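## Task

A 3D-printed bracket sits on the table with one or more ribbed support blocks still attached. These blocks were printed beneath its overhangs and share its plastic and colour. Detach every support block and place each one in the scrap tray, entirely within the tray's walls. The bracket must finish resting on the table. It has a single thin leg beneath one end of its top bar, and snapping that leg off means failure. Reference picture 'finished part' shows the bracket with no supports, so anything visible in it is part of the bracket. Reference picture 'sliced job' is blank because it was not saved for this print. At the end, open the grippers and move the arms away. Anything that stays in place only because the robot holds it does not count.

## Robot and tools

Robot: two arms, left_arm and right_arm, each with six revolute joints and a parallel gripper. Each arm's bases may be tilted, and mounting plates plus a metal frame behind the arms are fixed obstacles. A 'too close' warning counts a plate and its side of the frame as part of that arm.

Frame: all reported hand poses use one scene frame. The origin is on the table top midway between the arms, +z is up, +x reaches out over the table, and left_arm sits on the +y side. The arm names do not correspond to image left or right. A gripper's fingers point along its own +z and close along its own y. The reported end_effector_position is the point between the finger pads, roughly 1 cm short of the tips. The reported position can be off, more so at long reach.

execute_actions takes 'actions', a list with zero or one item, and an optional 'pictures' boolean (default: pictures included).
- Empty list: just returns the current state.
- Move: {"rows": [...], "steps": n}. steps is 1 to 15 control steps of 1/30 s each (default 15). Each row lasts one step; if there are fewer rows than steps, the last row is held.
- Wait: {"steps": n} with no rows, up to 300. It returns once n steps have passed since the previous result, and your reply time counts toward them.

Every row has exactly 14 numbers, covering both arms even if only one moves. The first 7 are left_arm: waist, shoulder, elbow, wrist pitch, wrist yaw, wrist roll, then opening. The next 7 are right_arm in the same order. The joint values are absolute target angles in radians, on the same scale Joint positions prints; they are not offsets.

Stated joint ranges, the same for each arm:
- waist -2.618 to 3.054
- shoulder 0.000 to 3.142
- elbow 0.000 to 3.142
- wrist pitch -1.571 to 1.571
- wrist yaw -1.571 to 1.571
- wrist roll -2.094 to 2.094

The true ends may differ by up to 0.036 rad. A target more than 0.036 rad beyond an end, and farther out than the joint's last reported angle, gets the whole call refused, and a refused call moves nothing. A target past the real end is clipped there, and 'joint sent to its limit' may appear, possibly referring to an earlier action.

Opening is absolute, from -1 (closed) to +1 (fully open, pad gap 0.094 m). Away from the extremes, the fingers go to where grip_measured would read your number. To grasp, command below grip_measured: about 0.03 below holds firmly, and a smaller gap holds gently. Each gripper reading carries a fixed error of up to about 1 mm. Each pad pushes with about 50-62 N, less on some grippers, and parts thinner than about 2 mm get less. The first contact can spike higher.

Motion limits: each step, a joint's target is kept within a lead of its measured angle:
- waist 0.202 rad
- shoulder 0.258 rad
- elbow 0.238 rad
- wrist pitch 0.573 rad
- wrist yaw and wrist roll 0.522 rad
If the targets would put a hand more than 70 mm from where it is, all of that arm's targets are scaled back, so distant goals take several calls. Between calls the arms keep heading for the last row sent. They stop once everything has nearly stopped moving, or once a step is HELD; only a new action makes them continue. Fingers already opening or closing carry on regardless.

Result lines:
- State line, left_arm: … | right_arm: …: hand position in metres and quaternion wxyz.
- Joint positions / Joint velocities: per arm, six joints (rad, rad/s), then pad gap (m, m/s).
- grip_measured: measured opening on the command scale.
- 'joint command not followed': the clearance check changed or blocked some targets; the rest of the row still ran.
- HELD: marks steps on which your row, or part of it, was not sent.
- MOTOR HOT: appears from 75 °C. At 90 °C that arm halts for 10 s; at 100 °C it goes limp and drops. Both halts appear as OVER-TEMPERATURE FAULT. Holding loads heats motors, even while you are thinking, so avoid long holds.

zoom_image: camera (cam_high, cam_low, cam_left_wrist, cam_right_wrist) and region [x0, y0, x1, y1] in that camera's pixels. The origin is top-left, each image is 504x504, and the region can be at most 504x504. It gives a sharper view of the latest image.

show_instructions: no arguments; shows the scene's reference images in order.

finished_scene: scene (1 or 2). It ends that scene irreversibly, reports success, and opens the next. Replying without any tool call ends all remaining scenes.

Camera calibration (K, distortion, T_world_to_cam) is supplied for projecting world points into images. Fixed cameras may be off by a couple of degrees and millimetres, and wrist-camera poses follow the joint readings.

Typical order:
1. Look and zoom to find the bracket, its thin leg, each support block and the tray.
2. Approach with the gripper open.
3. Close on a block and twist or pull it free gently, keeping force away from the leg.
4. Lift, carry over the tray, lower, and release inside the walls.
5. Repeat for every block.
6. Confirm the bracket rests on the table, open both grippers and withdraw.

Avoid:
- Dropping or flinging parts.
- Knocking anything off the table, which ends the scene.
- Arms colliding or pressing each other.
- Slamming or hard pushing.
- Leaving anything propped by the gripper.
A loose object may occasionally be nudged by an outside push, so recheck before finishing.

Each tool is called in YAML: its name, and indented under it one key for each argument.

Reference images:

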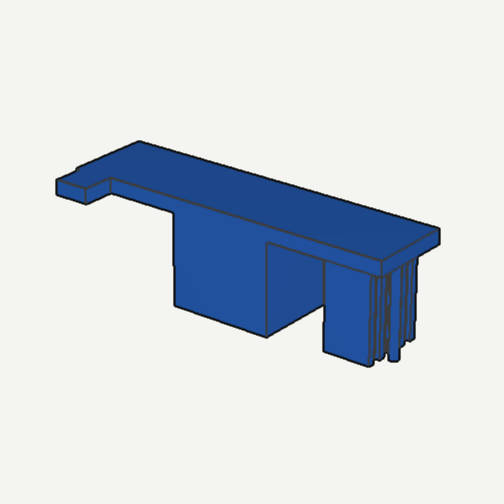

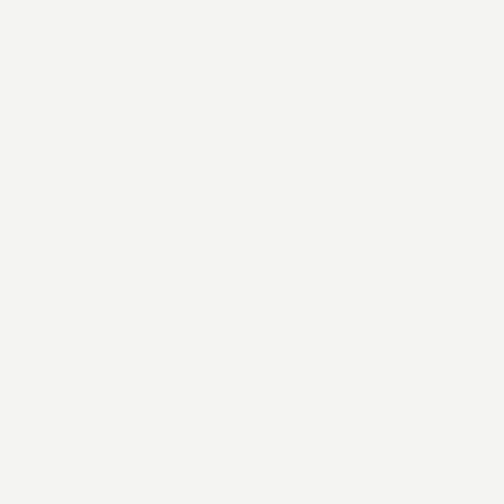

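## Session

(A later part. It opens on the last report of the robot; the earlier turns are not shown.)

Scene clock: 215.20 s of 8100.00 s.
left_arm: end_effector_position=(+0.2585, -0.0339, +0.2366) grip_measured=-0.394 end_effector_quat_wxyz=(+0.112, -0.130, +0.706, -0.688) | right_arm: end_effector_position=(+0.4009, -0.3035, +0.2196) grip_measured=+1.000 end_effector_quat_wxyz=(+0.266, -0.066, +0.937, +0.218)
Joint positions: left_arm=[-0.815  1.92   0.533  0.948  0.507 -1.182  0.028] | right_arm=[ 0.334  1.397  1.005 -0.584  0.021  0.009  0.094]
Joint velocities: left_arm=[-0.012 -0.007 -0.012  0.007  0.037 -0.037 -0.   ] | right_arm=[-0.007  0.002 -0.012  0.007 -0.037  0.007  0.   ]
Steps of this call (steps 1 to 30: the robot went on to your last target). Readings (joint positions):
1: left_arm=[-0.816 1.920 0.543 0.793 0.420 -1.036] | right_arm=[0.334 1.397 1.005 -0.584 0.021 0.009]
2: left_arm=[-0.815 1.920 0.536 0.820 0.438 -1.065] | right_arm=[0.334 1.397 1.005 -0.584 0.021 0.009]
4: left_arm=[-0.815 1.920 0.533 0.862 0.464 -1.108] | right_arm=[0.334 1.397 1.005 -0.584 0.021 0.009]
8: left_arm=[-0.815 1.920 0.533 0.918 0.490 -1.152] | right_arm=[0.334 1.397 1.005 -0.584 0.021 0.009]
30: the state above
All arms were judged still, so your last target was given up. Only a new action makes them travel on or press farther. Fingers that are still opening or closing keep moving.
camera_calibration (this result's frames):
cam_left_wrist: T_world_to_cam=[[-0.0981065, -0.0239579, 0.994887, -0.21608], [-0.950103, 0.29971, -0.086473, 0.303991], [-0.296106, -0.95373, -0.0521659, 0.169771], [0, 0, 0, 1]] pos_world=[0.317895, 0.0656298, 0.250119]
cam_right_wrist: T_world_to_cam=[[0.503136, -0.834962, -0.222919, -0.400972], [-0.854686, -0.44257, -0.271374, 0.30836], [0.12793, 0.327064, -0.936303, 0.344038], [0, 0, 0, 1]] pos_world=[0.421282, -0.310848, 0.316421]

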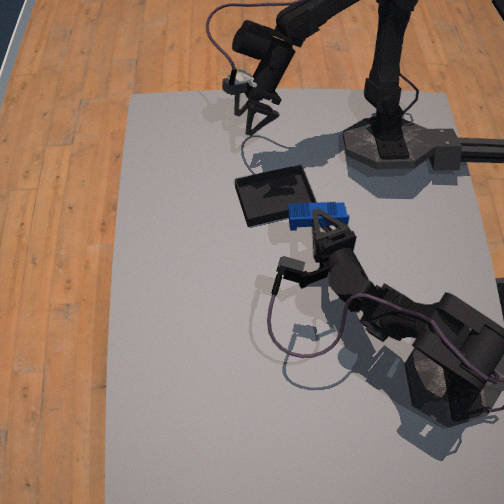

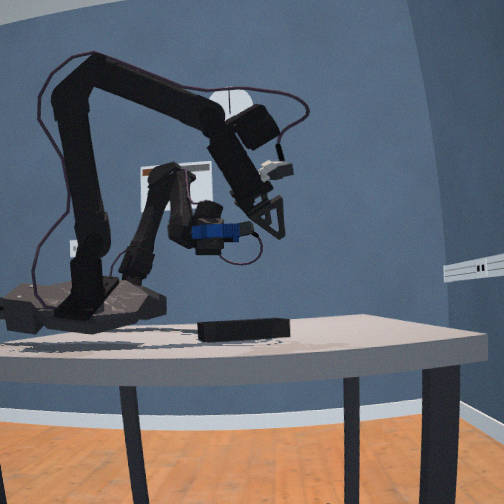

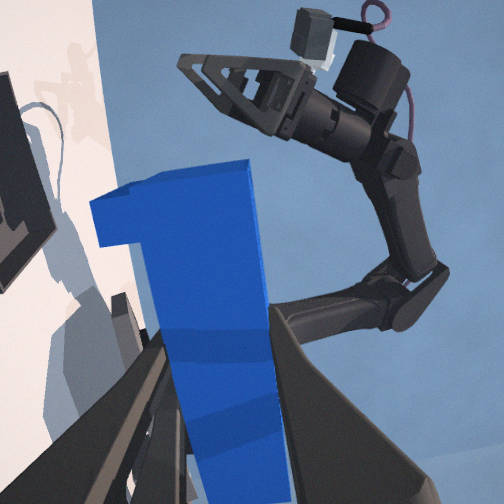

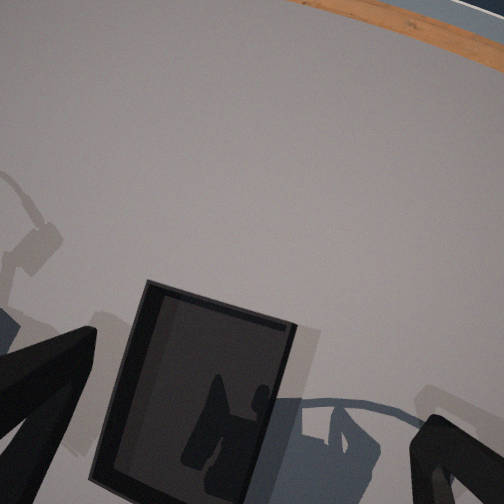

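execute_actions:
  actions:
    - {"rows":[[-0.81,1.89,0.525,0.975,0.525,-1.18,-0.43,0.334,1.41,0.97,-0.55,-0.05,-0.05,0.9],[-0.81,1.89,0.525,0.975,0.525,-1.18,-0.43,0.334,1.43,0.93,-0.49,-0.12,-0.11,0.8],[-0.81,1.89,0.525,0.975,0.525,-1.18,-0.43,0.34,1.45,0.89,-0.42,-0.2,-0.18,0.7],[-0.81,1.89,0.525,0.975,0.525,-1.18,-0.43,0.345,1.47,0.85,-0.35,-0.28,-0.25,0.6],[-0.81,1.89,0.525,0.975,0.525,-1.18,-0.43,0.35,1.49,0.82,-0.28,-0.36,-0.32,0.5],[-0.81,1.89,0.525,0.975,0.525,-1.18,-0.43,0.355,1.51,0.79,-0.21,-0.44,-0.39,0.4],[-0.81,1.89,0.525,0.975,0.525,-1.18,-0.43,0.36,1.53,0.76,-0.14,-0.52,-0.46,0.3],[-0.81,1.89,0.525,0.975,0.525,-1.18,-0.43,0.365,1.55,0.73,-0.07,-0.6,-0.53,0.2],[-0.81,1.89,0.525,0.975,0.525,-1.18,-0.43,0.37,1.58,0.71,0,-0.68,-0.6,0.1],[-0.81,1.89,0.525,0.975,0.525,-1.18,-0.43,0.38,1.61,0.69,0.07,-0.76,-0.66,0],[-0.81,1.89,0.525,0.975,0.525,-1.18,-0.43,0.39,1.64,0.67,0.14,-0.84,-0.72,-0.1],[-0.81,1.89,0.525,0.975,0.525,-1.18,-0.43,0.395,1.67,0.65,0.2,-0.92,-0.78,-0.2],[-0.81,1.89,0.525,0.975,0.525,-1.18,-0.43,0.4,1.69,0.63,0.25,-0.98,-0.82,-0.3],[-0.81,1.89,0.525,0.975,0.525,-1.18,-0.43,0.405,1.71,0.615,0.28,-1.03,-0.85,-0.4],[-0.81,1.89,0.525,0.975,0.525,-1.18,-0.43,0.41,1.72,0.605,0.295,-1.06,-0.865,-0.4]],"steps":15}
  pictures: false

execute_actions:
  actions:
    - {"steps":30}

Scene clock: 232.23 s of 8100.00 s.
left_arm: end_effector_position=(+0.2584, -0.0339, +0.2366) grip_measured=-0.394 end_effector_quat_wxyz=(+0.111, -0.130, +0.705, -0.688) | right_arm: end_effector_position=(+0.3212, -0.1441, +0.1823) grip_measured=-0.387 end_effector_quat_wxyz=(+0.391, -0.437, +0.662, +0.467)
Joint positions: left_arm=[-0.815  1.92   0.533  0.948  0.508 -1.182  0.028] | right_arm=[ 0.39   1.696  0.639  0.085 -0.779 -0.673  0.029]
Joint velocities: left_arm=[-0.007  0.002  0.002  0.095 -0.051 -0.037  0.   ] | right_arm=[ 0.178  0.51  -0.403  1.326 -1.663 -1.223 -0.024]
Steps of this call (steps 1 to 90: nothing new was sent; then 13.53 s passed at rest; steps 91 to 105: all 15 steps of this action). Readings (joint positions):
91: left_arm=[-0.815 1.920 0.533 0.948 0.507 -1.182] | right_arm=[0.334 1.397 1.002 -0.580 0.015 0.002]
92: left_arm=[-0.815 1.920 0.533 0.948 0.507 -1.182] | right_arm=[0.334 1.397 0.992 -0.562 -0.003 -0.016]
94: left_arm=[-0.815 1.920 0.533 0.948 0.508 -1.182] | right_arm=[0.334 1.409 0.944 -0.490 -0.073 -0.080]
98: left_arm=[-0.815 1.920 0.533 0.948 0.508 -1.182] | right_arm=[0.340 1.502 0.804 -0.296 -0.299 -0.280]
105: the state above

Scene clock: 233.23 s of 8100.00 s.
left_arm: end_effector_position=(+0.2584, -0.0339, +0.2366) grip_measured=-0.394 end_effector_quat_wxyz=(+0.111, -0.130, +0.705, -0.688) | right_arm: end_effector_position=(+0.3102, -0.1319, +0.2275) grip_measured=-0.398 end_effector_quat_wxyz=(-0.509, +0.498, -0.502, -0.491)
Joint positions: left_arm=[-0.815  1.92   0.533  0.948  0.508 -1.182  0.028] | right_arm=[ 0.4    1.721  0.614  0.293 -1.034 -0.859  0.028]
Joint velocities: left_arm=[-0.007 -0.012  0.017  0.022 -0.081  0.022 -0.001] | right_arm=[ 0.002 -0.012 -0.002 -0.007 -0.051 -0.037 -0.   ]
Steps of this call (steps 1 to 30: the robot went on to your last target). Readings (joint positions):
1: left_arm=[-0.815 1.920 0.533 0.948 0.508 -1.182] | right_arm=[0.395 1.710 0.627 0.122 -0.830 -0.710]
2: left_arm=[-0.815 1.920 0.533 0.948 0.508 -1.182] | right_arm=[0.399 1.718 0.619 0.150 -0.871 -0.741]
4: left_arm=[-0.815 1.920 0.533 0.948 0.508 -1.182] | right_arm=[0.400 1.721 0.614 0.193 -0.931 -0.783]
8: left_arm=[-0.815 1.920 0.533 0.948 0.508 -1.182] | right_arm=[0.400 1.721 0.614 0.255 -0.993 -0.828]
30: the state above
All arms were judged still, so your last target was given up. Only a new action makes them travel on or press farther. Fingers that are still opening or closing keep moving.
camera_calibration (this result's frames):
cam_left_wrist: T_world_to_cam=[[-0.0977985, -0.0236513, 0.994925, -0.216191], [-0.950029, 0.300007, -0.0862536, 0.303884], [-0.296445, -0.953644, -0.0518097, 0.169741], [0, 0, 0, 1]] pos_world=[0.317874, 0.0655917, 0.2501]
cam_right_wrist: T_world_to_cam=[[0.94841, 0.0145415, 0.316712, -0.359114], [0.29608, -0.397849, -0.868362, 0.0936981], [0.113376, 0.917336, -0.38163, 0.263124], [0, 0, 0, 1]] pos_world=[0.283013, -0.198873, 0.295515]

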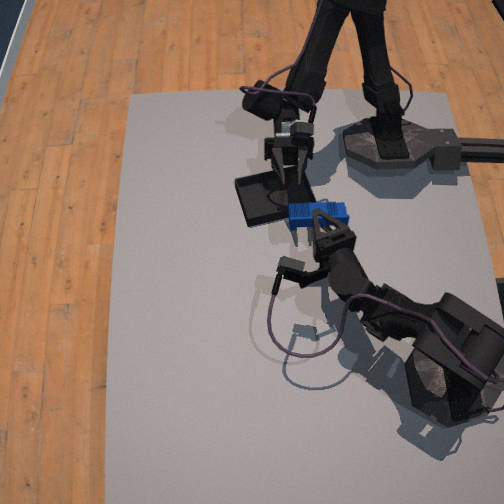

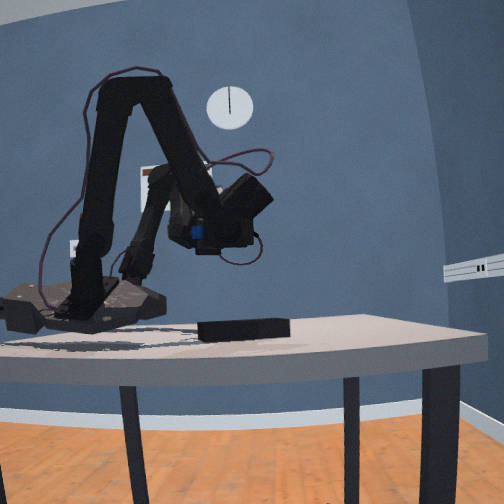

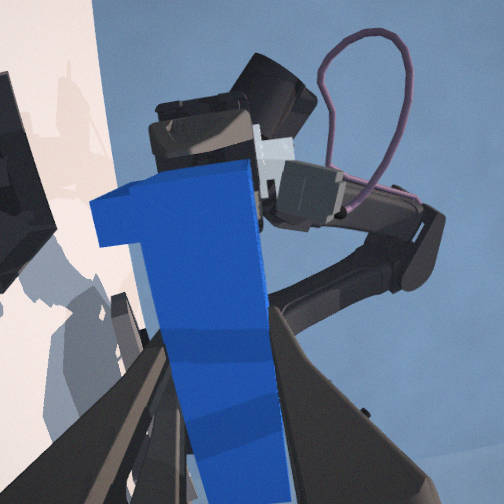

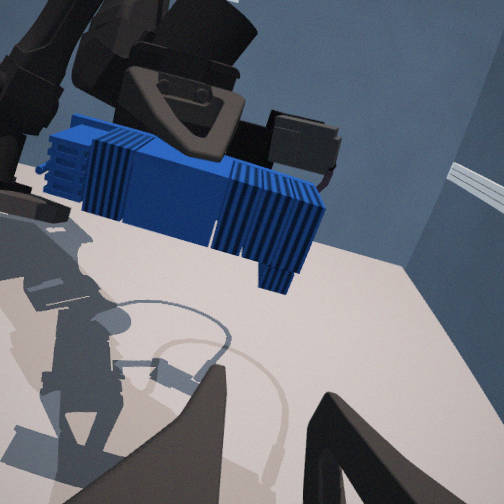

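zoom_image:
  camera: "cam_right_wrist"
  region: [180, 130, 350, 310]

Region (180, 130, 350, 310) of cam_right_wrist's 504x504 image, scaled by 2.800, with more detail than that image has.

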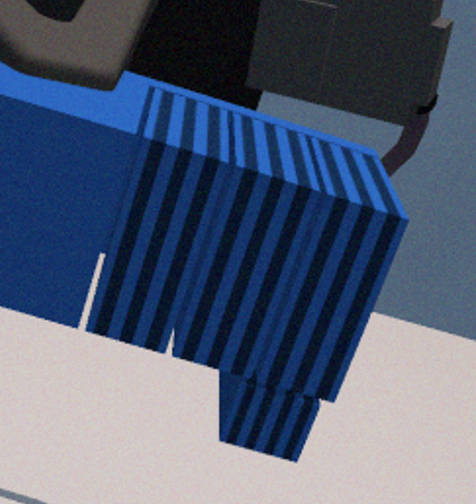

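execute_actions:
  actions:
    - {"rows":[[-0.81,1.89,0.525,0.975,0.525,-1.18,-0.43,0.42,1.735,0.63,0.32,-1.01,-0.84,-0.45],[-0.81,1.89,0.525,0.975,0.525,-1.18,-0.43,0.435,1.75,0.635,0.35,-1.0,-0.82,-0.45],[-0.81,1.89,0.525,0.975,0.525,-1.18,-0.43,0.45,1.77,0.642,0.38,-0.99,-0.80,-0.45],[-0.81,1.89,0.525,0.975,0.525,-1.18,-0.43,0.465,1.79,0.65,0.41,-0.98,-0.78,-0.45],[-0.81,1.89,0.525,0.975,0.525,-1.18,-0.43,0.48,1.81,0.656,0.44,-0.97,-0.76,-0.45],[-0.81,1.89,0.525,0.975,0.525,-1.18,-0.43,0.495,1.83,0.662,0.47,-0.96,-0.74,-0.45],[-0.81,1.89,0.525,0.975,0.525,-1.18,-0.43,0.51,1.85,0.668,0.5,-0.95,-0.72,-0.45],[-0.81,1.89,0.525,0.975,0.525,-1.18,-0.43,0.525,1.865,0.674,0.52,-0.94,-0.70,-0.45],[-0.81,1.89,0.525,0.975,0.525,-1.18,-0.43,0.538,1.88,0.68,0.535,-0.935,-0.69,-0.45],[-0.81,1.89,0.525,0.975,0.525,-1.18,-0.43,0.548,1.894,0.684,0.535,-0.935,-0.69,-0.45]],"steps":15}
  pictures: false

execute_actions:
  actions:
    - {"steps":20}

Scene clock: 268.43 s of 8100.00 s.
left_arm: end_effector_position=(+0.2585, -0.0339, +0.2367) grip_measured=-0.394 end_effector_quat_wxyz=(+0.112, -0.130, +0.705, -0.688) | right_arm: end_effector_position=(+0.3084, -0.0810, +0.2189) grip_measured=-0.448 end_effector_quat_wxyz=(-0.494, +0.505, -0.502, -0.498)
Joint positions: left_arm=[-0.815  1.92   0.533  0.948  0.508 -1.182  0.028] | right_arm=[ 0.54   1.889  0.659  0.505 -0.944 -0.717  0.026]
Joint velocities: left_arm=[-0.032 -0.002 -0.017 -0.007 -0.007 -0.007  0.   ] | right_arm=[ 0.007 -0.002 -0.012  0.183  0.051  0.154 -0.   ]
Steps of this call (steps 1 to 90: nothing new was sent; then 31.70 s passed at rest; steps 91 to 105: all 15 steps of this action). Readings (joint positions):
91: left_arm=[-0.815 1.920 0.533 0.948 0.508 -1.182] | right_arm=[0.401 1.721 0.614 0.296 -1.031 -0.858]
92: left_arm=[-0.815 1.920 0.533 0.948 0.508 -1.182] | right_arm=[0.404 1.723 0.614 0.304 -1.025 -0.853]
94: left_arm=[-0.815 1.920 0.533 0.948 0.508 -1.182] | right_arm=[0.423 1.743 0.619 0.336 -1.012 -0.835]
98: left_arm=[-0.815 1.920 0.533 0.948 0.508 -1.182] | right_arm=[0.485 1.823 0.643 0.425 -0.978 -0.778]
105: the state above

Scene clock: 269.10 s of 8100.00 s.
left_arm: end_effector_position=(+0.2585, -0.0339, +0.2367) grip_measured=-0.394 end_effector_quat_wxyz=(+0.112, -0.130, +0.705, -0.688) | right_arm: end_effector_position=(+0.3126, -0.0809, +0.2216) grip_measured=-0.448 end_effector_quat_wxyz=(-0.502, +0.501, -0.503, -0.494)
Joint positions: left_arm=[-0.815  1.92   0.533  0.948  0.508 -1.182  0.028] | right_arm=[ 0.54   1.889  0.659  0.532 -0.936 -0.7    0.026]
Joint velocities: left_arm=[-0.017  0.002 -0.007  0.081  0.051 -0.051  0.001] | right_arm=[-0.017 -0.017 -0.002  0.007 -0.022 -0.081  0.001]
Steps of this call (steps 1 to 20: the robot went on to your last target). Readings (joint positions):
1: left_arm=[-0.815 1.920 0.533 0.948 0.508 -1.182] | right_arm=[0.540 1.889 0.659 0.512 -0.942 -0.713]
2: left_arm=[-0.815 1.920 0.533 0.948 0.508 -1.182] | right_arm=[0.540 1.889 0.659 0.516 -0.941 -0.710]
4: left_arm=[-0.815 1.920 0.533 0.948 0.508 -1.182] | right_arm=[0.540 1.889 0.659 0.523 -0.939 -0.707]
8: left_arm=[-0.815 1.920 0.533 0.948 0.508 -1.182] | right_arm=[0.540 1.889 0.659 0.529 -0.937 -0.702]
20: the state above
camera_calibration (this result's frames):
cam_left_wrist: T_world_to_cam=[[-0.098075, -0.0234405, 0.994903, -0.216183], [-0.950043, 0.299867, -0.0865878, 0.303997], [-0.296309, -0.953693, -0.051679, 0.169696], [0, 0, 0, 1]] pos_world=[0.317891, 0.0656116, 0.250173]
cam_right_wrist: T_world_to_cam=[[0.950861, 0.0291634, 0.30824, -0.357973], [0.293597, -0.401014, -0.867749, 0.108502], [0.0983022, 0.915607, -0.389871, 0.220253], [0, 0, 0, 1]] pos_world=[0.286875, -0.147715, 0.290365]

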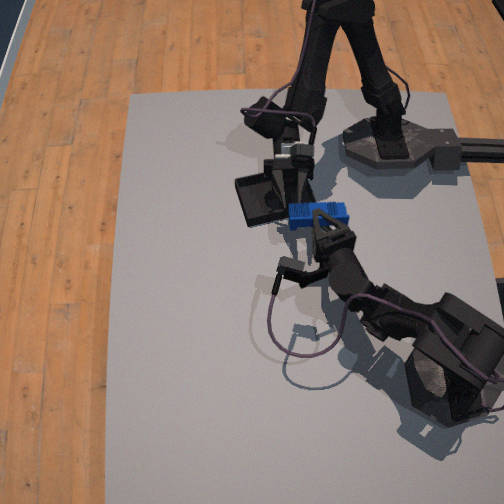

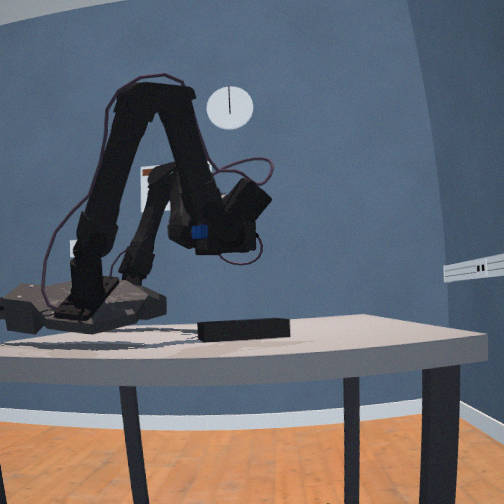

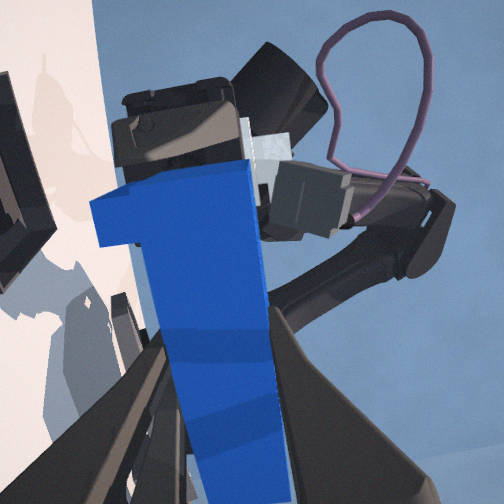

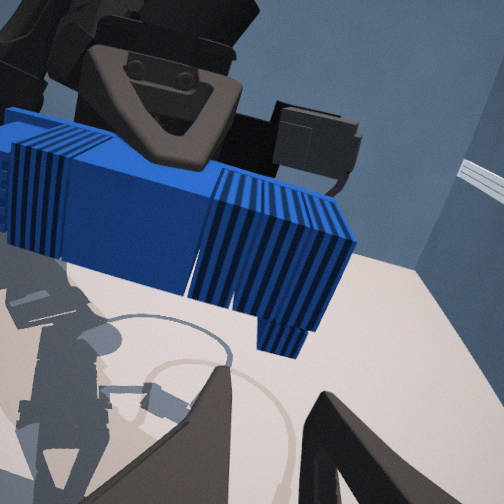

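execute_actions:
  actions:
    - {"rows":[[-0.81,1.89,0.525,0.975,0.525,-1.18,-0.43,0.55,1.897,0.688,0.55,-0.928,-0.68,-0.45],[-0.81,1.89,0.525,0.975,0.525,-1.18,-0.43,0.555,1.903,0.691,0.56,-0.923,-0.673,-0.45],[-0.81,1.89,0.525,0.975,0.525,-1.18,-0.43,0.56,1.909,0.694,0.57,-0.918,-0.666,-0.45],[-0.81,1.89,0.525,0.975,0.525,-1.18,-0.43,0.565,1.915,0.697,0.58,-0.913,-0.659,-0.45],[-0.81,1.89,0.525,0.975,0.525,-1.18,-0.43,0.57,1.921,0.70,0.59,-0.908,-0.652,-0.45],[-0.81,1.89,0.525,0.975,0.525,-1.18,-0.43,0.575,1.927,0.703,0.6,-0.903,-0.645,-0.45],[-0.81,1.89,0.525,0.975,0.525,-1.18,-0.43,0.58,1.933,0.706,0.61,-0.898,-0.638,-0.45],[-0.81,1.89,0.525,0.975,0.525,-1.18,-0.43,0.585,1.939,0.709,0.62,-0.894,-0.631,-0.45],[-0.81,1.89,0.525,0.975,0.525,-1.18,-0.43,0.59,1.945,0.712,0.629,-0.89,-0.625,-0.45],[-0.81,1.89,0.525,0.975,0.525,-1.18,-0.43,0.596,1.951,0.715,0.629,-0.89,-0.625,-0.45],[-0.81,1.89,0.525,0.975,0.525,-1.18,-0.43,0.602,1.957,0.717,0.629,-0.89,-0.625,-0.45],[-0.81,1.89,0.525,0.975,0.525,-1.18,-0.43,0.607,1.962,0.719,0.629,-0.89,-0.625,-0.45],[-0.81,1.89,0.525,0.975,0.525,-1.18,-0.43,0.611,1.966,0.719,0.629,-0.89,-0.625,-0.45]],"steps":15}
  pictures: false

execute_actions:
  actions:
    - {"steps":15}

Scene clock: 285.20 s of 8100.00 s.
left_arm: end_effector_position=(+0.2585, -0.0339, +0.2367) grip_measured=-0.394 end_effector_quat_wxyz=(+0.112, -0.130, +0.705, -0.688) | right_arm: end_effector_position=(+0.3150, -0.0588, +0.2250) grip_measured=-0.448 end_effector_quat_wxyz=(-0.506, +0.501, -0.499, -0.494)
Joint positions: left_arm=[-0.815  1.92   0.533  0.948  0.508 -1.182  0.028] | right_arm=[ 0.597  1.954  0.696  0.618 -0.896 -0.642  0.026]
Joint velocities: left_arm=[ 0.012  0.002 -0.007 -0.007 -0.007 -0.037  0.001] | right_arm=[ 0.076  0.071 -0.007  0.007  0.007  0.051  0.001]
Steps of this call (steps 1 to 15: the robot went on to your last target; steps 16 to 90: nothing new was sent; then 12.60 s passed at rest; steps 91 to 105: all 15 steps of this action). Readings (joint positions):
91: left_arm=[-0.815 1.920 0.533 0.948 0.508 -1.182] | right_arm=[0.540 1.889 0.659 0.534 -0.935 -0.698]
92: left_arm=[-0.815 1.920 0.533 0.948 0.508 -1.182] | right_arm=[0.540 1.889 0.659 0.538 -0.933 -0.696]
94: left_arm=[-0.815 1.920 0.533 0.948 0.508 -1.182] | right_arm=[0.542 1.893 0.664 0.548 -0.928 -0.688]
98: left_arm=[-0.815 1.920 0.533 0.948 0.508 -1.182] | right_arm=[0.561 1.916 0.682 0.583 -0.912 -0.666]
105: the state above

Scene clock: 285.70 s of 8100.00 s.
left_arm: end_effector_position=(+0.2585, -0.0339, +0.2367) grip_measured=-0.394 end_effector_quat_wxyz=(+0.112, -0.130, +0.705, -0.688) | right_arm: end_effector_position=(+0.3153, -0.0579, +0.2251) grip_measured=-0.448 end_effector_quat_wxyz=(-0.507, +0.500, -0.500, -0.494)
Joint positions: left_arm=[-0.815  1.92   0.533  0.948  0.508 -1.182  0.028] | right_arm=[ 0.599  1.956  0.696  0.626 -0.892 -0.635  0.026]
Joint velocities: left_arm=[ 0.002 -0.017 -0.012 -0.022 -0.007 -0.007  0.001] | right_arm=[ 0.012 -0.007  0.007  0.022  0.037  0.007 -0.001]
Steps of this call (steps 1 to 15: the robot went on to your last target). Readings (joint positions):
1: left_arm=[-0.815 1.920 0.533 0.948 0.508 -1.182] | right_arm=[0.599 1.955 0.696 0.619 -0.896 -0.640]
2: left_arm=[-0.815 1.920 0.533 0.948 0.508 -1.182] | right_arm=[0.599 1.956 0.696 0.619 -0.895 -0.640]
4: left_arm=[-0.815 1.920 0.533 0.948 0.508 -1.182] | right_arm=[0.599 1.956 0.696 0.621 -0.894 -0.638]
8: left_arm=[-0.815 1.920 0.533 0.948 0.508 -1.182] | right_arm=[0.599 1.956 0.696 0.624 -0.893 -0.636]
15: the state above
All arms were judged still, so your last target was given up. Only a new action makes them travel on or press farther. Fingers that are still opening or closing keep moving.
camera_calibration (this result's frames):
cam_left_wrist: T_world_to_cam=[[-0.098075, -0.0234405, 0.994903, -0.216183], [-0.950043, 0.299867, -0.0865878, 0.303997], [-0.296309, -0.953693, -0.051679, 0.169696], [0, 0, 0, 1]] pos_world=[0.317891, 0.0656116, 0.250173]
cam_right_wrist: T_world_to_cam=[[0.948537, 0.023707, 0.315778, -0.363484], [0.299201, -0.393688, -0.869188, 0.118955], [0.103712, 0.918938, -0.380521, 0.196631], [0, 0, 0, 1]] pos_world=[0.288794, -0.125244, 0.292996]

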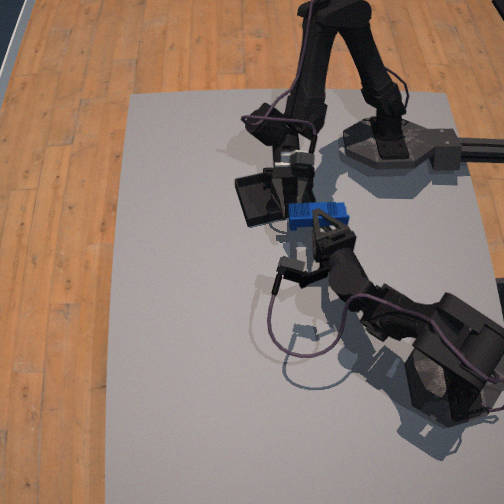

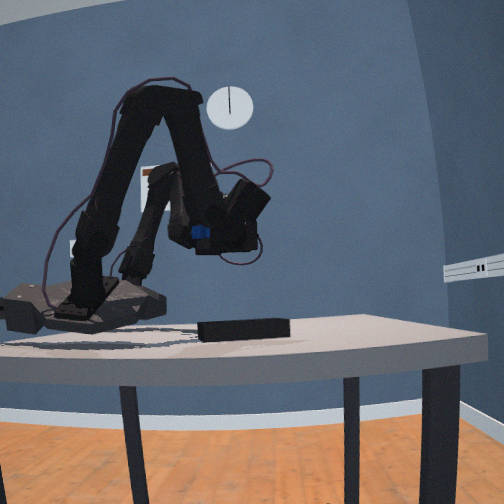

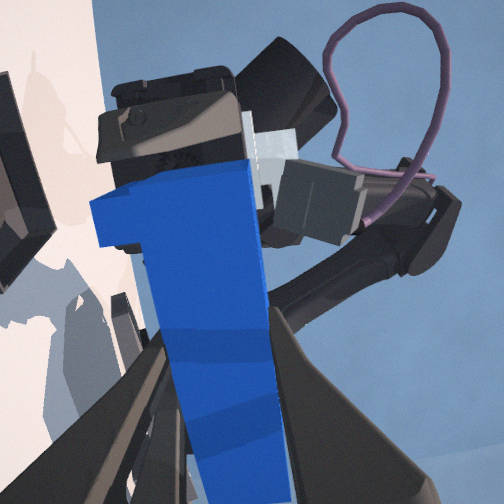

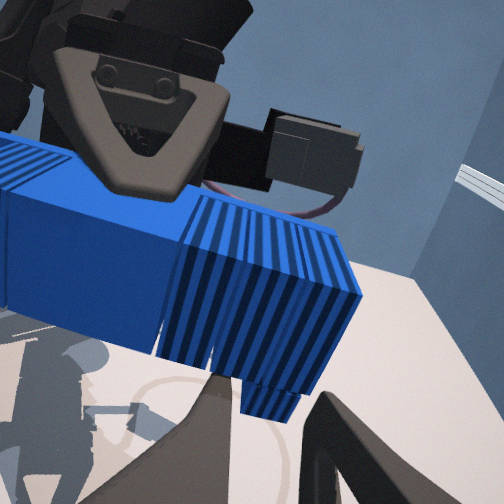

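execute_actions:
  actions:
    - {"rows":[[-0.81,1.89,0.525,0.975,0.525,-1.18,-0.43,0.611,1.972,0.70,0.634,-0.888,-0.62,-0.47],[-0.81,1.89,0.525,0.975,0.525,-1.18,-0.43,0.611,1.978,0.70,0.64,-0.885,-0.615,-0.49],[-0.81,1.89,0.525,0.975,0.525,-1.18,-0.43,0.611,1.984,0.70,0.645,-0.882,-0.61,-0.5],[-0.81,1.89,0.525,0.975,0.525,-1.18,-0.43,0.615,1.988,0.70,0.65,-0.88,-0.61,-0.5],[-0.81,1.89,0.525,0.975,0.525,-1.18,-0.43,0.62,1.988,0.70,0.65,-0.88,-0.61,-0.5],[-0.81,1.89,0.525,0.975,0.525,-1.18,-0.43,0.626,1.988,0.70,0.65,-0.88,-0.61,-0.5]],"steps":15}

Scene clock: 297.70 s of 8100.00 s.
left_arm: end_effector_position=(+0.2585, -0.0339, +0.2367) grip_measured=-0.394 end_effector_quat_wxyz=(+0.112, -0.130, +0.705, -0.688) | right_arm: end_effector_position=(+0.3121, -0.0523, +0.2207) grip_measured=-0.498 end_effector_quat_wxyz=(-0.501, +0.500, -0.503, -0.497)
Joint positions: left_arm=[-0.815  1.92   0.533  0.948  0.508 -1.182  0.028] | right_arm=[ 0.613  1.979  0.696  0.646 -0.883 -0.621  0.024]
Joint velocities: left_arm=[-0.017  0.002 -0.007 -0.022 -0.066 -0.037 -0.   ] | right_arm=[ 0.007 -0.012 -0.002 -0.051 -0.037 -0.022 -0.   ]
Steps of this call (steps 1 to 90: nothing new was sent; then 8.50 s passed at rest; steps 91 to 105: all 15 steps of this action). Readings (joint positions):
91: left_arm=[-0.815 1.920 0.533 0.948 0.508 -1.182] | right_arm=[0.599 1.956 0.696 0.627 -0.892 -0.635]
92: left_arm=[-0.815 1.920 0.533 0.948 0.508 -1.182] | right_arm=[0.599 1.957 0.696 0.629 -0.892 -0.633]
94: left_arm=[-0.815 1.920 0.533 0.948 0.508 -1.182] | right_arm=[0.599 1.964 0.696 0.637 -0.889 -0.628]
98: left_arm=[-0.815 1.920 0.533 0.948 0.508 -1.182] | right_arm=[0.608 1.978 0.696 0.642 -0.884 -0.624]
105: the state above
camera_calibration (this result's frames):
cam_left_wrist: T_world_to_cam=[[-0.098075, -0.0234405, 0.994903, -0.216183], [-0.950043, 0.299867, -0.0865878, 0.303997], [-0.296309, -0.953693, -0.051679, 0.169696], [0, 0, 0, 1]] pos_world=[0.317891, 0.0656116, 0.250173]
cam_right_wrist: T_world_to_cam=[[0.951948, 0.0307798, 0.304709, -0.357441], [0.291415, -0.397036, -0.87031, 0.120796], [0.0941927, 0.917287, -0.386928, 0.194482], [0, 0, 0, 1]] pos_world=[0.286744, -0.119434, 0.289296]

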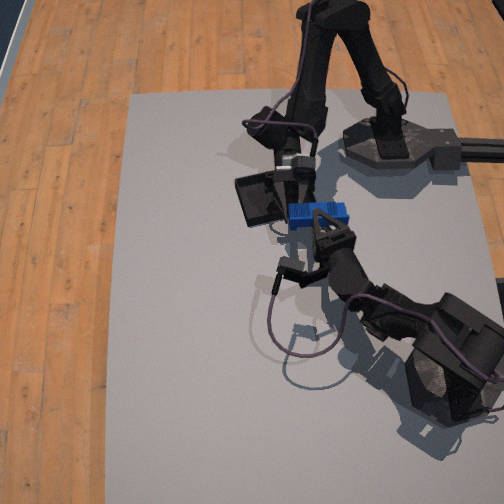

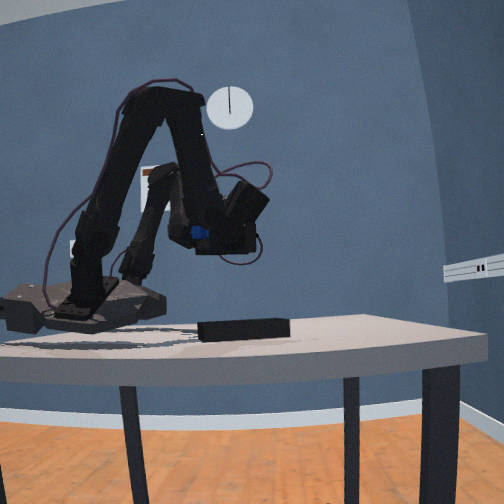

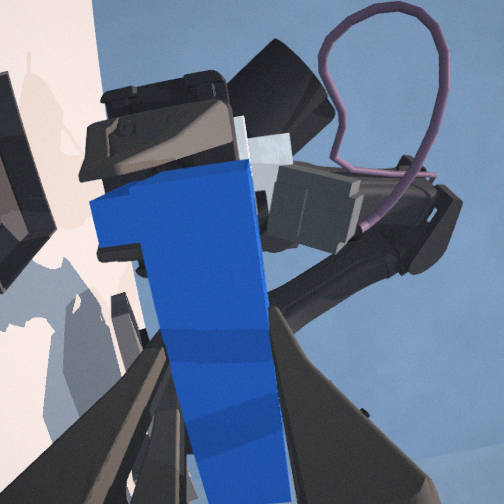

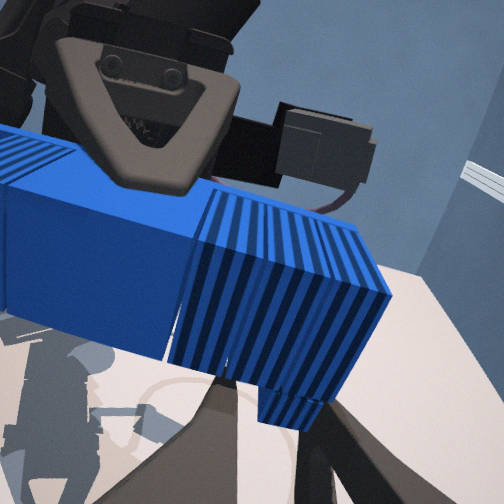

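execute_actions:
  actions:
    - {"rows":[[-0.81,1.89,0.525,0.975,0.525,-1.18,-0.43,0.62,1.98,0.70,0.667,-0.88,-0.6,-0.5],[-0.81,1.89,0.525,0.975,0.525,-1.18,-0.43,0.62,1.98,0.70,0.667,-0.88,-0.6,-0.5],[-0.81,1.89,0.525,0.975,0.525,-1.18,-0.43,0.62,1.98,0.70,0.667,-0.88,-0.6,-0.5],[-0.81,1.89,0.525,0.975,0.525,-1.18,-0.43,0.62,1.98,0.70,0.667,-0.88,-0.6,-0.5],[-0.81,1.89,0.525,0.975,0.525,-1.18,-0.43,0.62,1.98,0.70,0.667,-0.88,-0.6,-0.53],[-0.81,1.89,0.525,0.975,0.525,-1.18,-0.43,0.62,1.98,0.70,0.667,-0.88,-0.6,-0.56],[-0.81,1.89,0.525,0.975,0.525,-1.18,-0.43,0.62,1.98,0.70,0.667,-0.88,-0.6,-0.59],[-0.81,1.89,0.525,0.975,0.525,-1.18,-0.43,0.62,1.98,0.70,0.667,-0.88,-0.6,-0.62],[-0.81,1.89,0.525,0.975,0.525,-1.18,-0.43,0.62,1.98,0.70,0.667,-0.88,-0.6,-0.65],[-0.81,1.89,0.525,0.975,0.525,-1.18,-0.43,0.62,1.98,0.70,0.667,-0.88,-0.6,-0.68],[-0.81,1.89,0.525,0.975,0.525,-1.18,-0.43,0.62,1.98,0.70,0.667,-0.88,-0.6,-0.71],[-0.81,1.89,0.525,0.975,0.525,-1.18,-0.43,0.62,1.98,0.70,0.667,-0.88,-0.6,-0.73],[-0.81,1.89,0.525,0.975,0.525,-1.18,-0.43,0.62,1.98,0.70,0.667,-0.88,-0.6,-0.75],[-0.81,1.89,0.525,0.975,0.525,-1.18,-0.43,0.62,1.98,0.70,0.667,-0.88,-0.6,-0.77],[-0.81,1.89,0.525,0.975,0.525,-1.18,-0.43,0.62,1.98,0.70,0.667,-0.88,-0.6,-0.79]],"steps":15}
  pictures: false

execute_actions:
  actions:
    - {"steps":8}

Scene clock: 311.50 s of 8100.00 s.
left_arm: end_effector_position=(+0.2585, -0.0339, +0.2367) grip_measured=-0.394 end_effector_quat_wxyz=(+0.112, -0.130, +0.705, -0.688) | right_arm: end_effector_position=(+0.3140, -0.0524, +0.2233) grip_measured=-0.770 end_effector_quat_wxyz=(-0.506, +0.496, -0.501, -0.497)
Joint positions: left_arm=[-0.815  1.92   0.533  0.948  0.508 -1.182  0.028] | right_arm=[ 0.613  1.979  0.696  0.663 -0.882 -0.611  0.011]
Joint velocities: left_arm=[-0.022  0.002  0.002 -0.022  0.095  0.051 -0.   ] | right_arm=[-0.022  0.007 -0.002 -0.007  0.081  0.007 -0.013]
Steps of this call (steps 1 to 15: the robot went on to your last target; steps 16 to 90: nothing new was sent; then 10.30 s passed at rest; steps 91 to 105: all 15 steps of this action). Readings (joint positions):
91: left_arm=[-0.815 1.920 0.533 0.948 0.508 -1.182] | right_arm=[0.613 1.979 0.696 0.649 -0.882 -0.619]
92: left_arm=[-0.815 1.920 0.533 0.948 0.508 -1.182] | right_arm=[0.613 1.979 0.696 0.652 -0.882 -0.617]
94: left_arm=[-0.815 1.920 0.533 0.948 0.508 -1.182] | right_arm=[0.613 1.979 0.696 0.657 -0.882 -0.614]
98: left_arm=[-0.815 1.920 0.533 0.948 0.508 -1.182] | right_arm=[0.613 1.979 0.696 0.662 -0.882 -0.612]
105: the state above

Scene clock: 311.77 s of 8100.00 s.
left_arm: end_effector_position=(+0.2585, -0.0339, +0.2367) grip_measured=-0.394 end_effector_quat_wxyz=(+0.112, -0.130, +0.705, -0.688) | right_arm: end_effector_position=(+0.3140, -0.0524, +0.2233) grip_measured=-0.775 end_effector_quat_wxyz=(-0.506, +0.496, -0.501, -0.497)
Joint positions: left_arm=[-0.815  1.92   0.533  0.948  0.508 -1.182  0.028] | right_arm=[ 0.613  1.979  0.696  0.663 -0.882 -0.611  0.011]
Joint velocities: left_arm=[-0.012  0.002  0.017  0.007  0.037  0.051 -0.   ] | right_arm=[-0.007 -0.017  0.007  0.066 -0.066 -0.037  0.   ]
Steps of this call (steps 1 to 8: the robot went on to your last target). Readings (joint positions):
1: left_arm=[-0.815 1.920 0.533 0.948 0.508 -1.182] | right_arm=[0.613 1.979 0.696 0.663 -0.882 -0.611]
2: left_arm=[-0.815 1.920 0.533 0.948 0.508 -1.182] | right_arm=[0.613 1.979 0.696 0.663 -0.882 -0.611]
4: left_arm=[-0.815 1.920 0.533 0.948 0.508 -1.182] | right_arm=[0.613 1.979 0.696 0.663 -0.882 -0.611]
8: the state above
camera_calibration (this result's frames):
cam_left_wrist: T_world_to_cam=[[-0.098075, -0.0234405, 0.994903, -0.216183], [-0.950043, 0.299867, -0.0865878, 0.303997], [-0.296309, -0.953693, -0.051679, 0.169696], [0, 0, 0, 1]] pos_world=[0.317891, 0.0656116, 0.250173]
cam_right_wrist: T_world_to_cam=[[0.951101, 0.021661, 0.30812, -0.361024], [0.291674, -0.391272, -0.87283, 0.123273], [0.101652, 0.92002, -0.378457, 0.191232], [0, 0, 0, 1]] pos_world=[0.287976, -0.119884, 0.291208]

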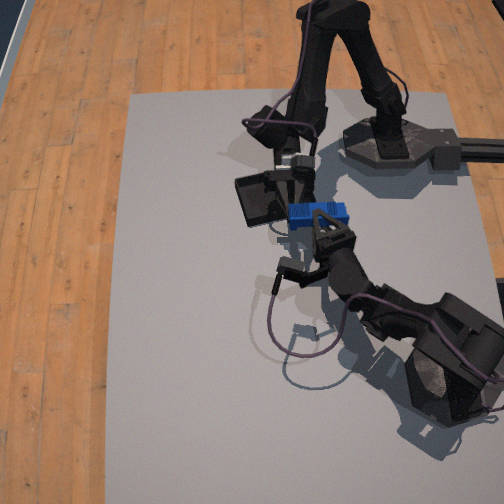

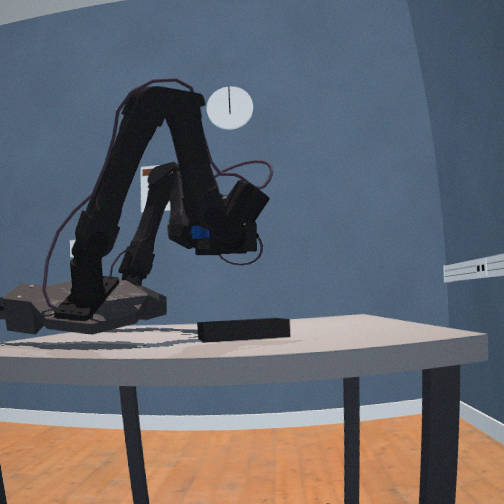

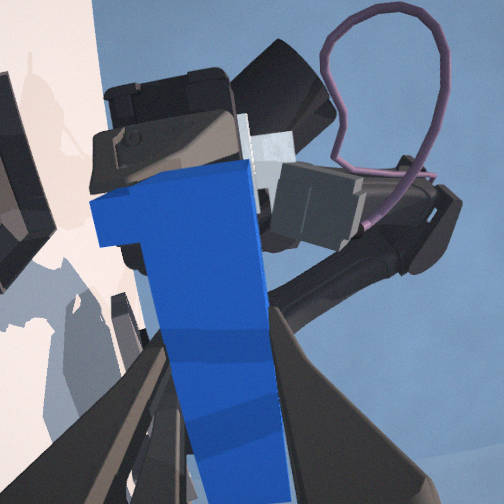

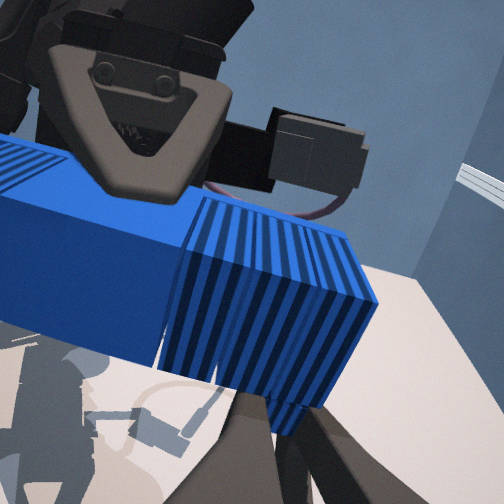

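execute_actions:
  actions:
    - {"rows":[[-0.81,1.89,0.525,0.975,0.525,-1.18,-0.44,0.61,1.982,0.705,0.665,-0.882,-0.61,-0.81],[-0.81,1.89,0.525,0.975,0.525,-1.18,-0.44,0.605,1.985,0.712,0.663,-0.882,-0.61,-0.81],[-0.81,1.89,0.525,0.975,0.525,-1.18,-0.44,0.601,1.988,0.72,0.66,-0.883,-0.612,-0.81],[-0.81,1.89,0.525,0.975,0.525,-1.18,-0.44,0.599,1.99,0.724,0.657,-0.884,-0.614,-0.81],[-0.81,1.89,0.525,0.975,0.525,-1.18,-0.44,0.597,1.992,0.728,0.654,-0.885,-0.616,-0.81],[-0.81,1.89,0.525,0.975,0.525,-1.18,-0.44,0.595,1.994,0.732,0.651,-0.886,-0.618,-0.81],[-0.81,1.89,0.525,0.975,0.525,-1.18,-0.44,0.593,1.996,0.736,0.648,-0.887,-0.62,-0.81],[-0.81,1.89,0.525,0.975,0.525,-1.18,-0.44,0.591,1.998,0.74,0.645,-0.888,-0.622,-0.81],[-0.81,1.89,0.525,0.975,0.525,-1.18,-0.44,0.589,2.0,0.744,0.642,-0.889,-0.624,-0.81],[-0.81,1.89,0.525,0.975,0.525,-1.18,-0.44,0.587,2.002,0.748,0.639,-0.89,-0.626,-0.81],[-0.81,1.89,0.525,0.975,0.525,-1.18,-0.44,0.585,2.005,0.754,0.635,-0.89,-0.628,-0.81]],"steps":15}

Scene clock: 323.37 s of 8100.00 s.
left_arm: end_effector_position=(+0.2614, -0.0324, +0.2372) grip_measured=-0.394 end_effector_quat_wxyz=(+0.117, -0.133, +0.704, -0.688) | right_arm: end_effector_position=(+0.3179, -0.0505, +0.2240) grip_measured=-0.788 end_effector_quat_wxyz=(-0.505, +0.499, -0.495, -0.502)
Joint positions: left_arm=[-0.812  1.92   0.533  0.955  0.501 -1.183  0.028] | right_arm=[ 0.606  1.997  0.725  0.646 -0.904 -0.622  0.01 ]
Joint velocities: left_arm=[ 0.007 -0.012 -0.002 -0.022  0.022  0.037 -0.   ] | right_arm=[-0.017 -0.012 -0.007 -0.037 -0.081 -0.066  0.   ]
Steps of this call (steps 1 to 15: the robot went on to your last target; steps 16 to 90: nothing new was sent; then 8.10 s passed at rest; steps 91 to 105: all 15 steps of this action). Readings (joint positions):
91: left_arm=[-0.815 1.920 0.533 0.948 0.508 -1.182] | right_arm=[0.613 1.979 0.696 0.663 -0.882 -0.611]
92: left_arm=[-0.815 1.920 0.533 0.948 0.508 -1.182] | right_arm=[0.613 1.979 0.696 0.663 -0.882 -0.611]
94: left_arm=[-0.815 1.920 0.533 0.948 0.508 -1.183] | right_arm=[0.613 1.979 0.696 0.663 -0.882 -0.611]
98: left_arm=[-0.815 1.920 0.533 0.951 0.506 -1.183] | right_arm=[0.611 1.983 0.704 0.660 -0.889 -0.613]
105: the state above
camera_calibration (this result's frames):
cam_left_wrist: T_world_to_cam=[[-0.100534, -0.0230778, 0.994666, -0.215696], [-0.953402, 0.288065, -0.0896803, 0.307537], [-0.284459, -0.957333, -0.0509629, 0.168698], [0, 0, 0, 1]] pos_world=[0.319509, 0.0679316, 0.250723]
cam_right_wrist: T_world_to_cam=[[0.949579, 0.0323422, 0.311854, -0.364858], [0.300316, -0.379518, -0.875086, 0.121805], [0.0900522, 0.924619, -0.370096, 0.191401], [0, 0, 0, 1]] pos_world=[0.292645, -0.118945, 0.291209]

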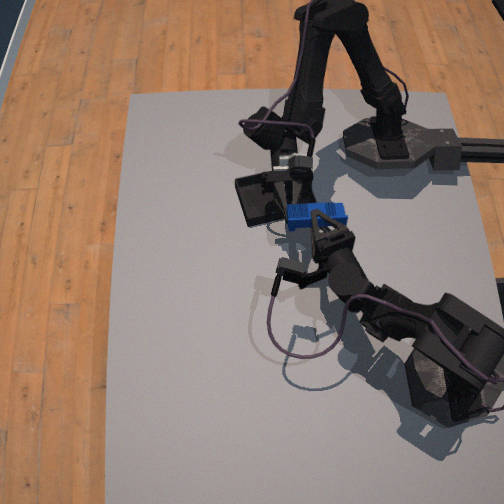

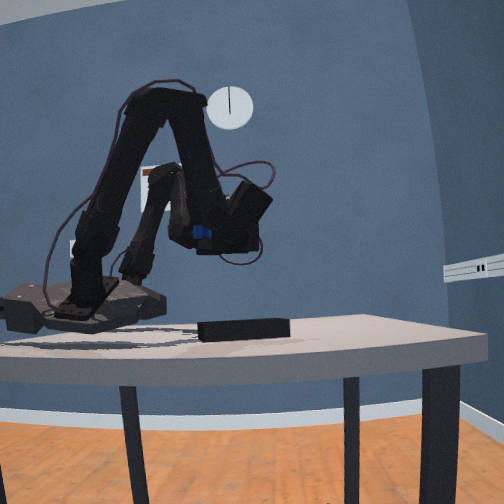

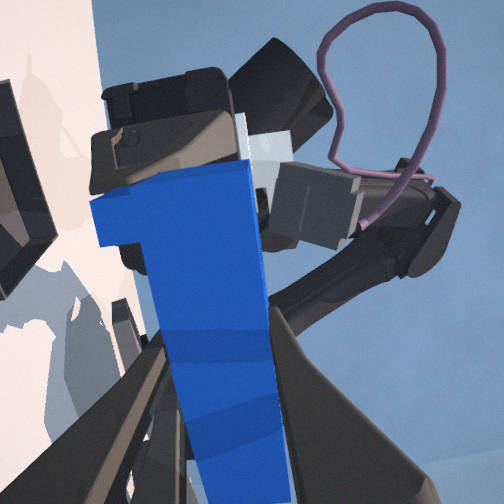

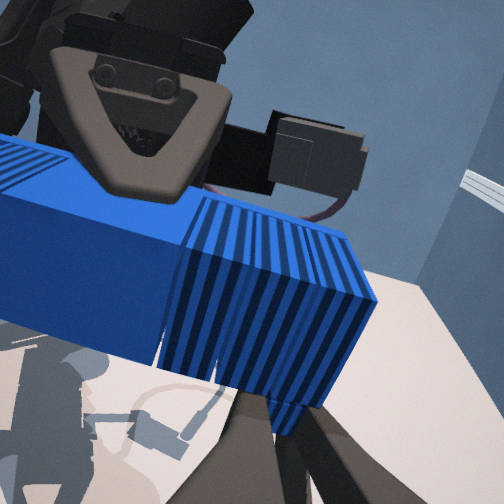

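execute_actions:
  actions:
    - {"rows":[[-0.81,1.89,0.525,0.975,0.525,-1.18,-0.44,0.59,2.005,0.75,0.64,-0.89,-0.64,-0.82],[-0.81,1.89,0.525,0.975,0.525,-1.18,-0.44,0.59,2.005,0.75,0.64,-0.89,-0.65,-0.82],[-0.81,1.89,0.525,0.975,0.525,-1.18,-0.44,0.59,2.005,0.75,0.64,-0.89,-0.66,-0.82],[-0.81,1.89,0.525,0.975,0.525,-1.18,-0.44,0.59,2.005,0.75,0.64,-0.89,-0.67,-0.82],[-0.81,1.89,0.525,0.975,0.525,-1.18,-0.44,0.59,2.005,0.75,0.64,-0.89,-0.68,-0.82],[-0.81,1.89,0.525,0.975,0.525,-1.18,-0.44,0.59,2.005,0.75,0.64,-0.89,-0.69,-0.82],[-0.81,1.89,0.525,0.975,0.525,-1.18,-0.44,0.59,2.005,0.75,0.64,-0.89,-0.70,-0.82],[-0.81,1.89,0.525,0.975,0.525,-1.18,-0.44,0.59,2.005,0.75,0.64,-0.89,-0.71,-0.82],[-0.81,1.89,0.525,0.975,0.525,-1.18,-0.44,0.59,2.005,0.75,0.64,-0.89,-0.72,-0.82],[-0.81,1.89,0.525,0.975,0.525,-1.18,-0.44,0.59,2.005,0.75,0.64,-0.89,-0.73,-0.82]],"steps":15}

Scene clock: 336.33 s of 8100.00 s.
left_arm: end_effector_position=(+0.2609, -0.0325, +0.2374) grip_measured=-0.394 end_effector_quat_wxyz=(+0.116, -0.132, +0.704, -0.688) | right_arm: end_effector_position=(+0.3200, -0.0516, +0.2229) grip_measured=-0.788 end_effector_quat_wxyz=(-0.527, +0.519, -0.475, -0.477)
Joint positions: left_arm=[-0.812  1.92   0.533  0.955  0.504 -1.183  0.028] | right_arm=[ 0.602  1.997  0.725  0.644 -0.9   -0.71   0.01 ]
Joint velocities: left_arm=[-0.012 -0.017 -0.027 -0.037  0.007 -0.051 -0.   ] | right_arm=[-0.085 -0.012 -0.007 -0.007  0.066 -0.007 -0.001]
Steps of this call (steps 1 to 15: the robot went on to your last target; steps 16 to 90: nothing new was sent; then 9.47 s passed at rest; steps 91 to 105: all 15 steps of this action). Readings (joint positions):
91: left_arm=[-0.812 1.920 0.533 0.955 0.501 -1.183] | right_arm=[0.606 1.997 0.725 0.644 -0.905 -0.626]
92: left_arm=[-0.812 1.920 0.533 0.955 0.501 -1.183] | right_arm=[0.606 1.997 0.725 0.644 -0.905 -0.629]
94: left_arm=[-0.812 1.920 0.533 0.955 0.501 -1.183] | right_arm=[0.606 1.997 0.725 0.644 -0.905 -0.639]
98: left_arm=[-0.812 1.920 0.533 0.955 0.501 -1.183] | right_arm=[0.606 1.997 0.725 0.644 -0.905 -0.667]
105: the state above
camera_calibration (this result's frames):
cam_left_wrist: T_world_to_cam=[[-0.100946, -0.0216423, 0.994656, -0.215805], [-0.95256, 0.29063, -0.0903502, 0.307185], [-0.287122, -0.956591, -0.0499536, 0.168885], [0, 0, 0, 1]] pos_world=[0.319318, 0.0676057, 0.250843]
cam_right_wrist: T_world_to_cam=[[0.919844, 0.0263232, 0.391401, -0.374934], [0.370626, -0.385261, -0.84511, 0.0903392], [0.128546, 0.922432, -0.364136, 0.178045], [0, 0, 0, 1]] pos_world=[0.288511, -0.119561, 0.287929]

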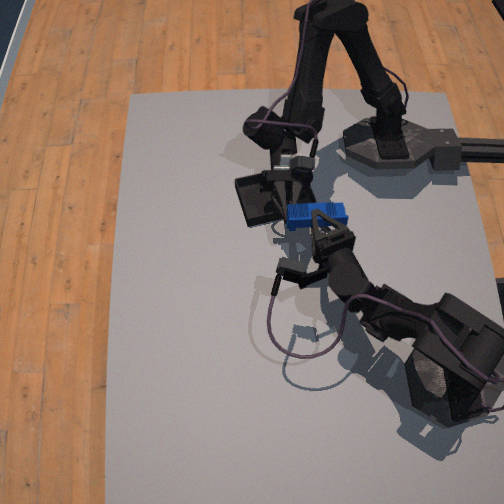

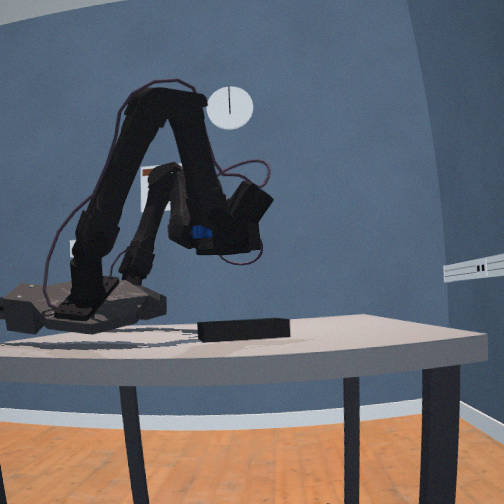

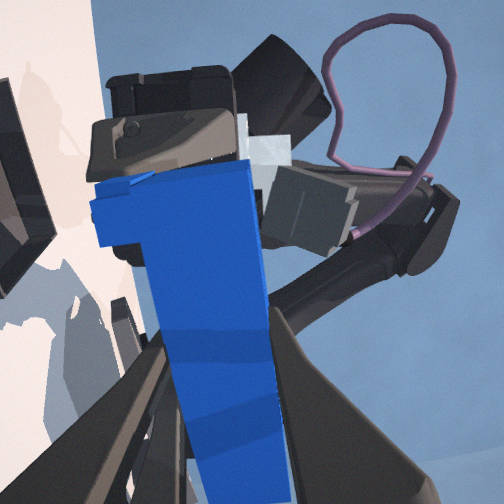

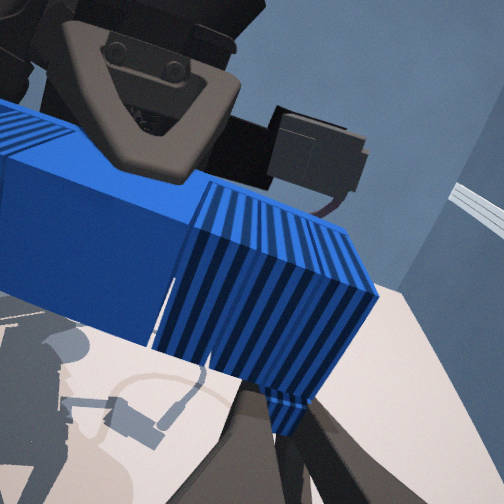

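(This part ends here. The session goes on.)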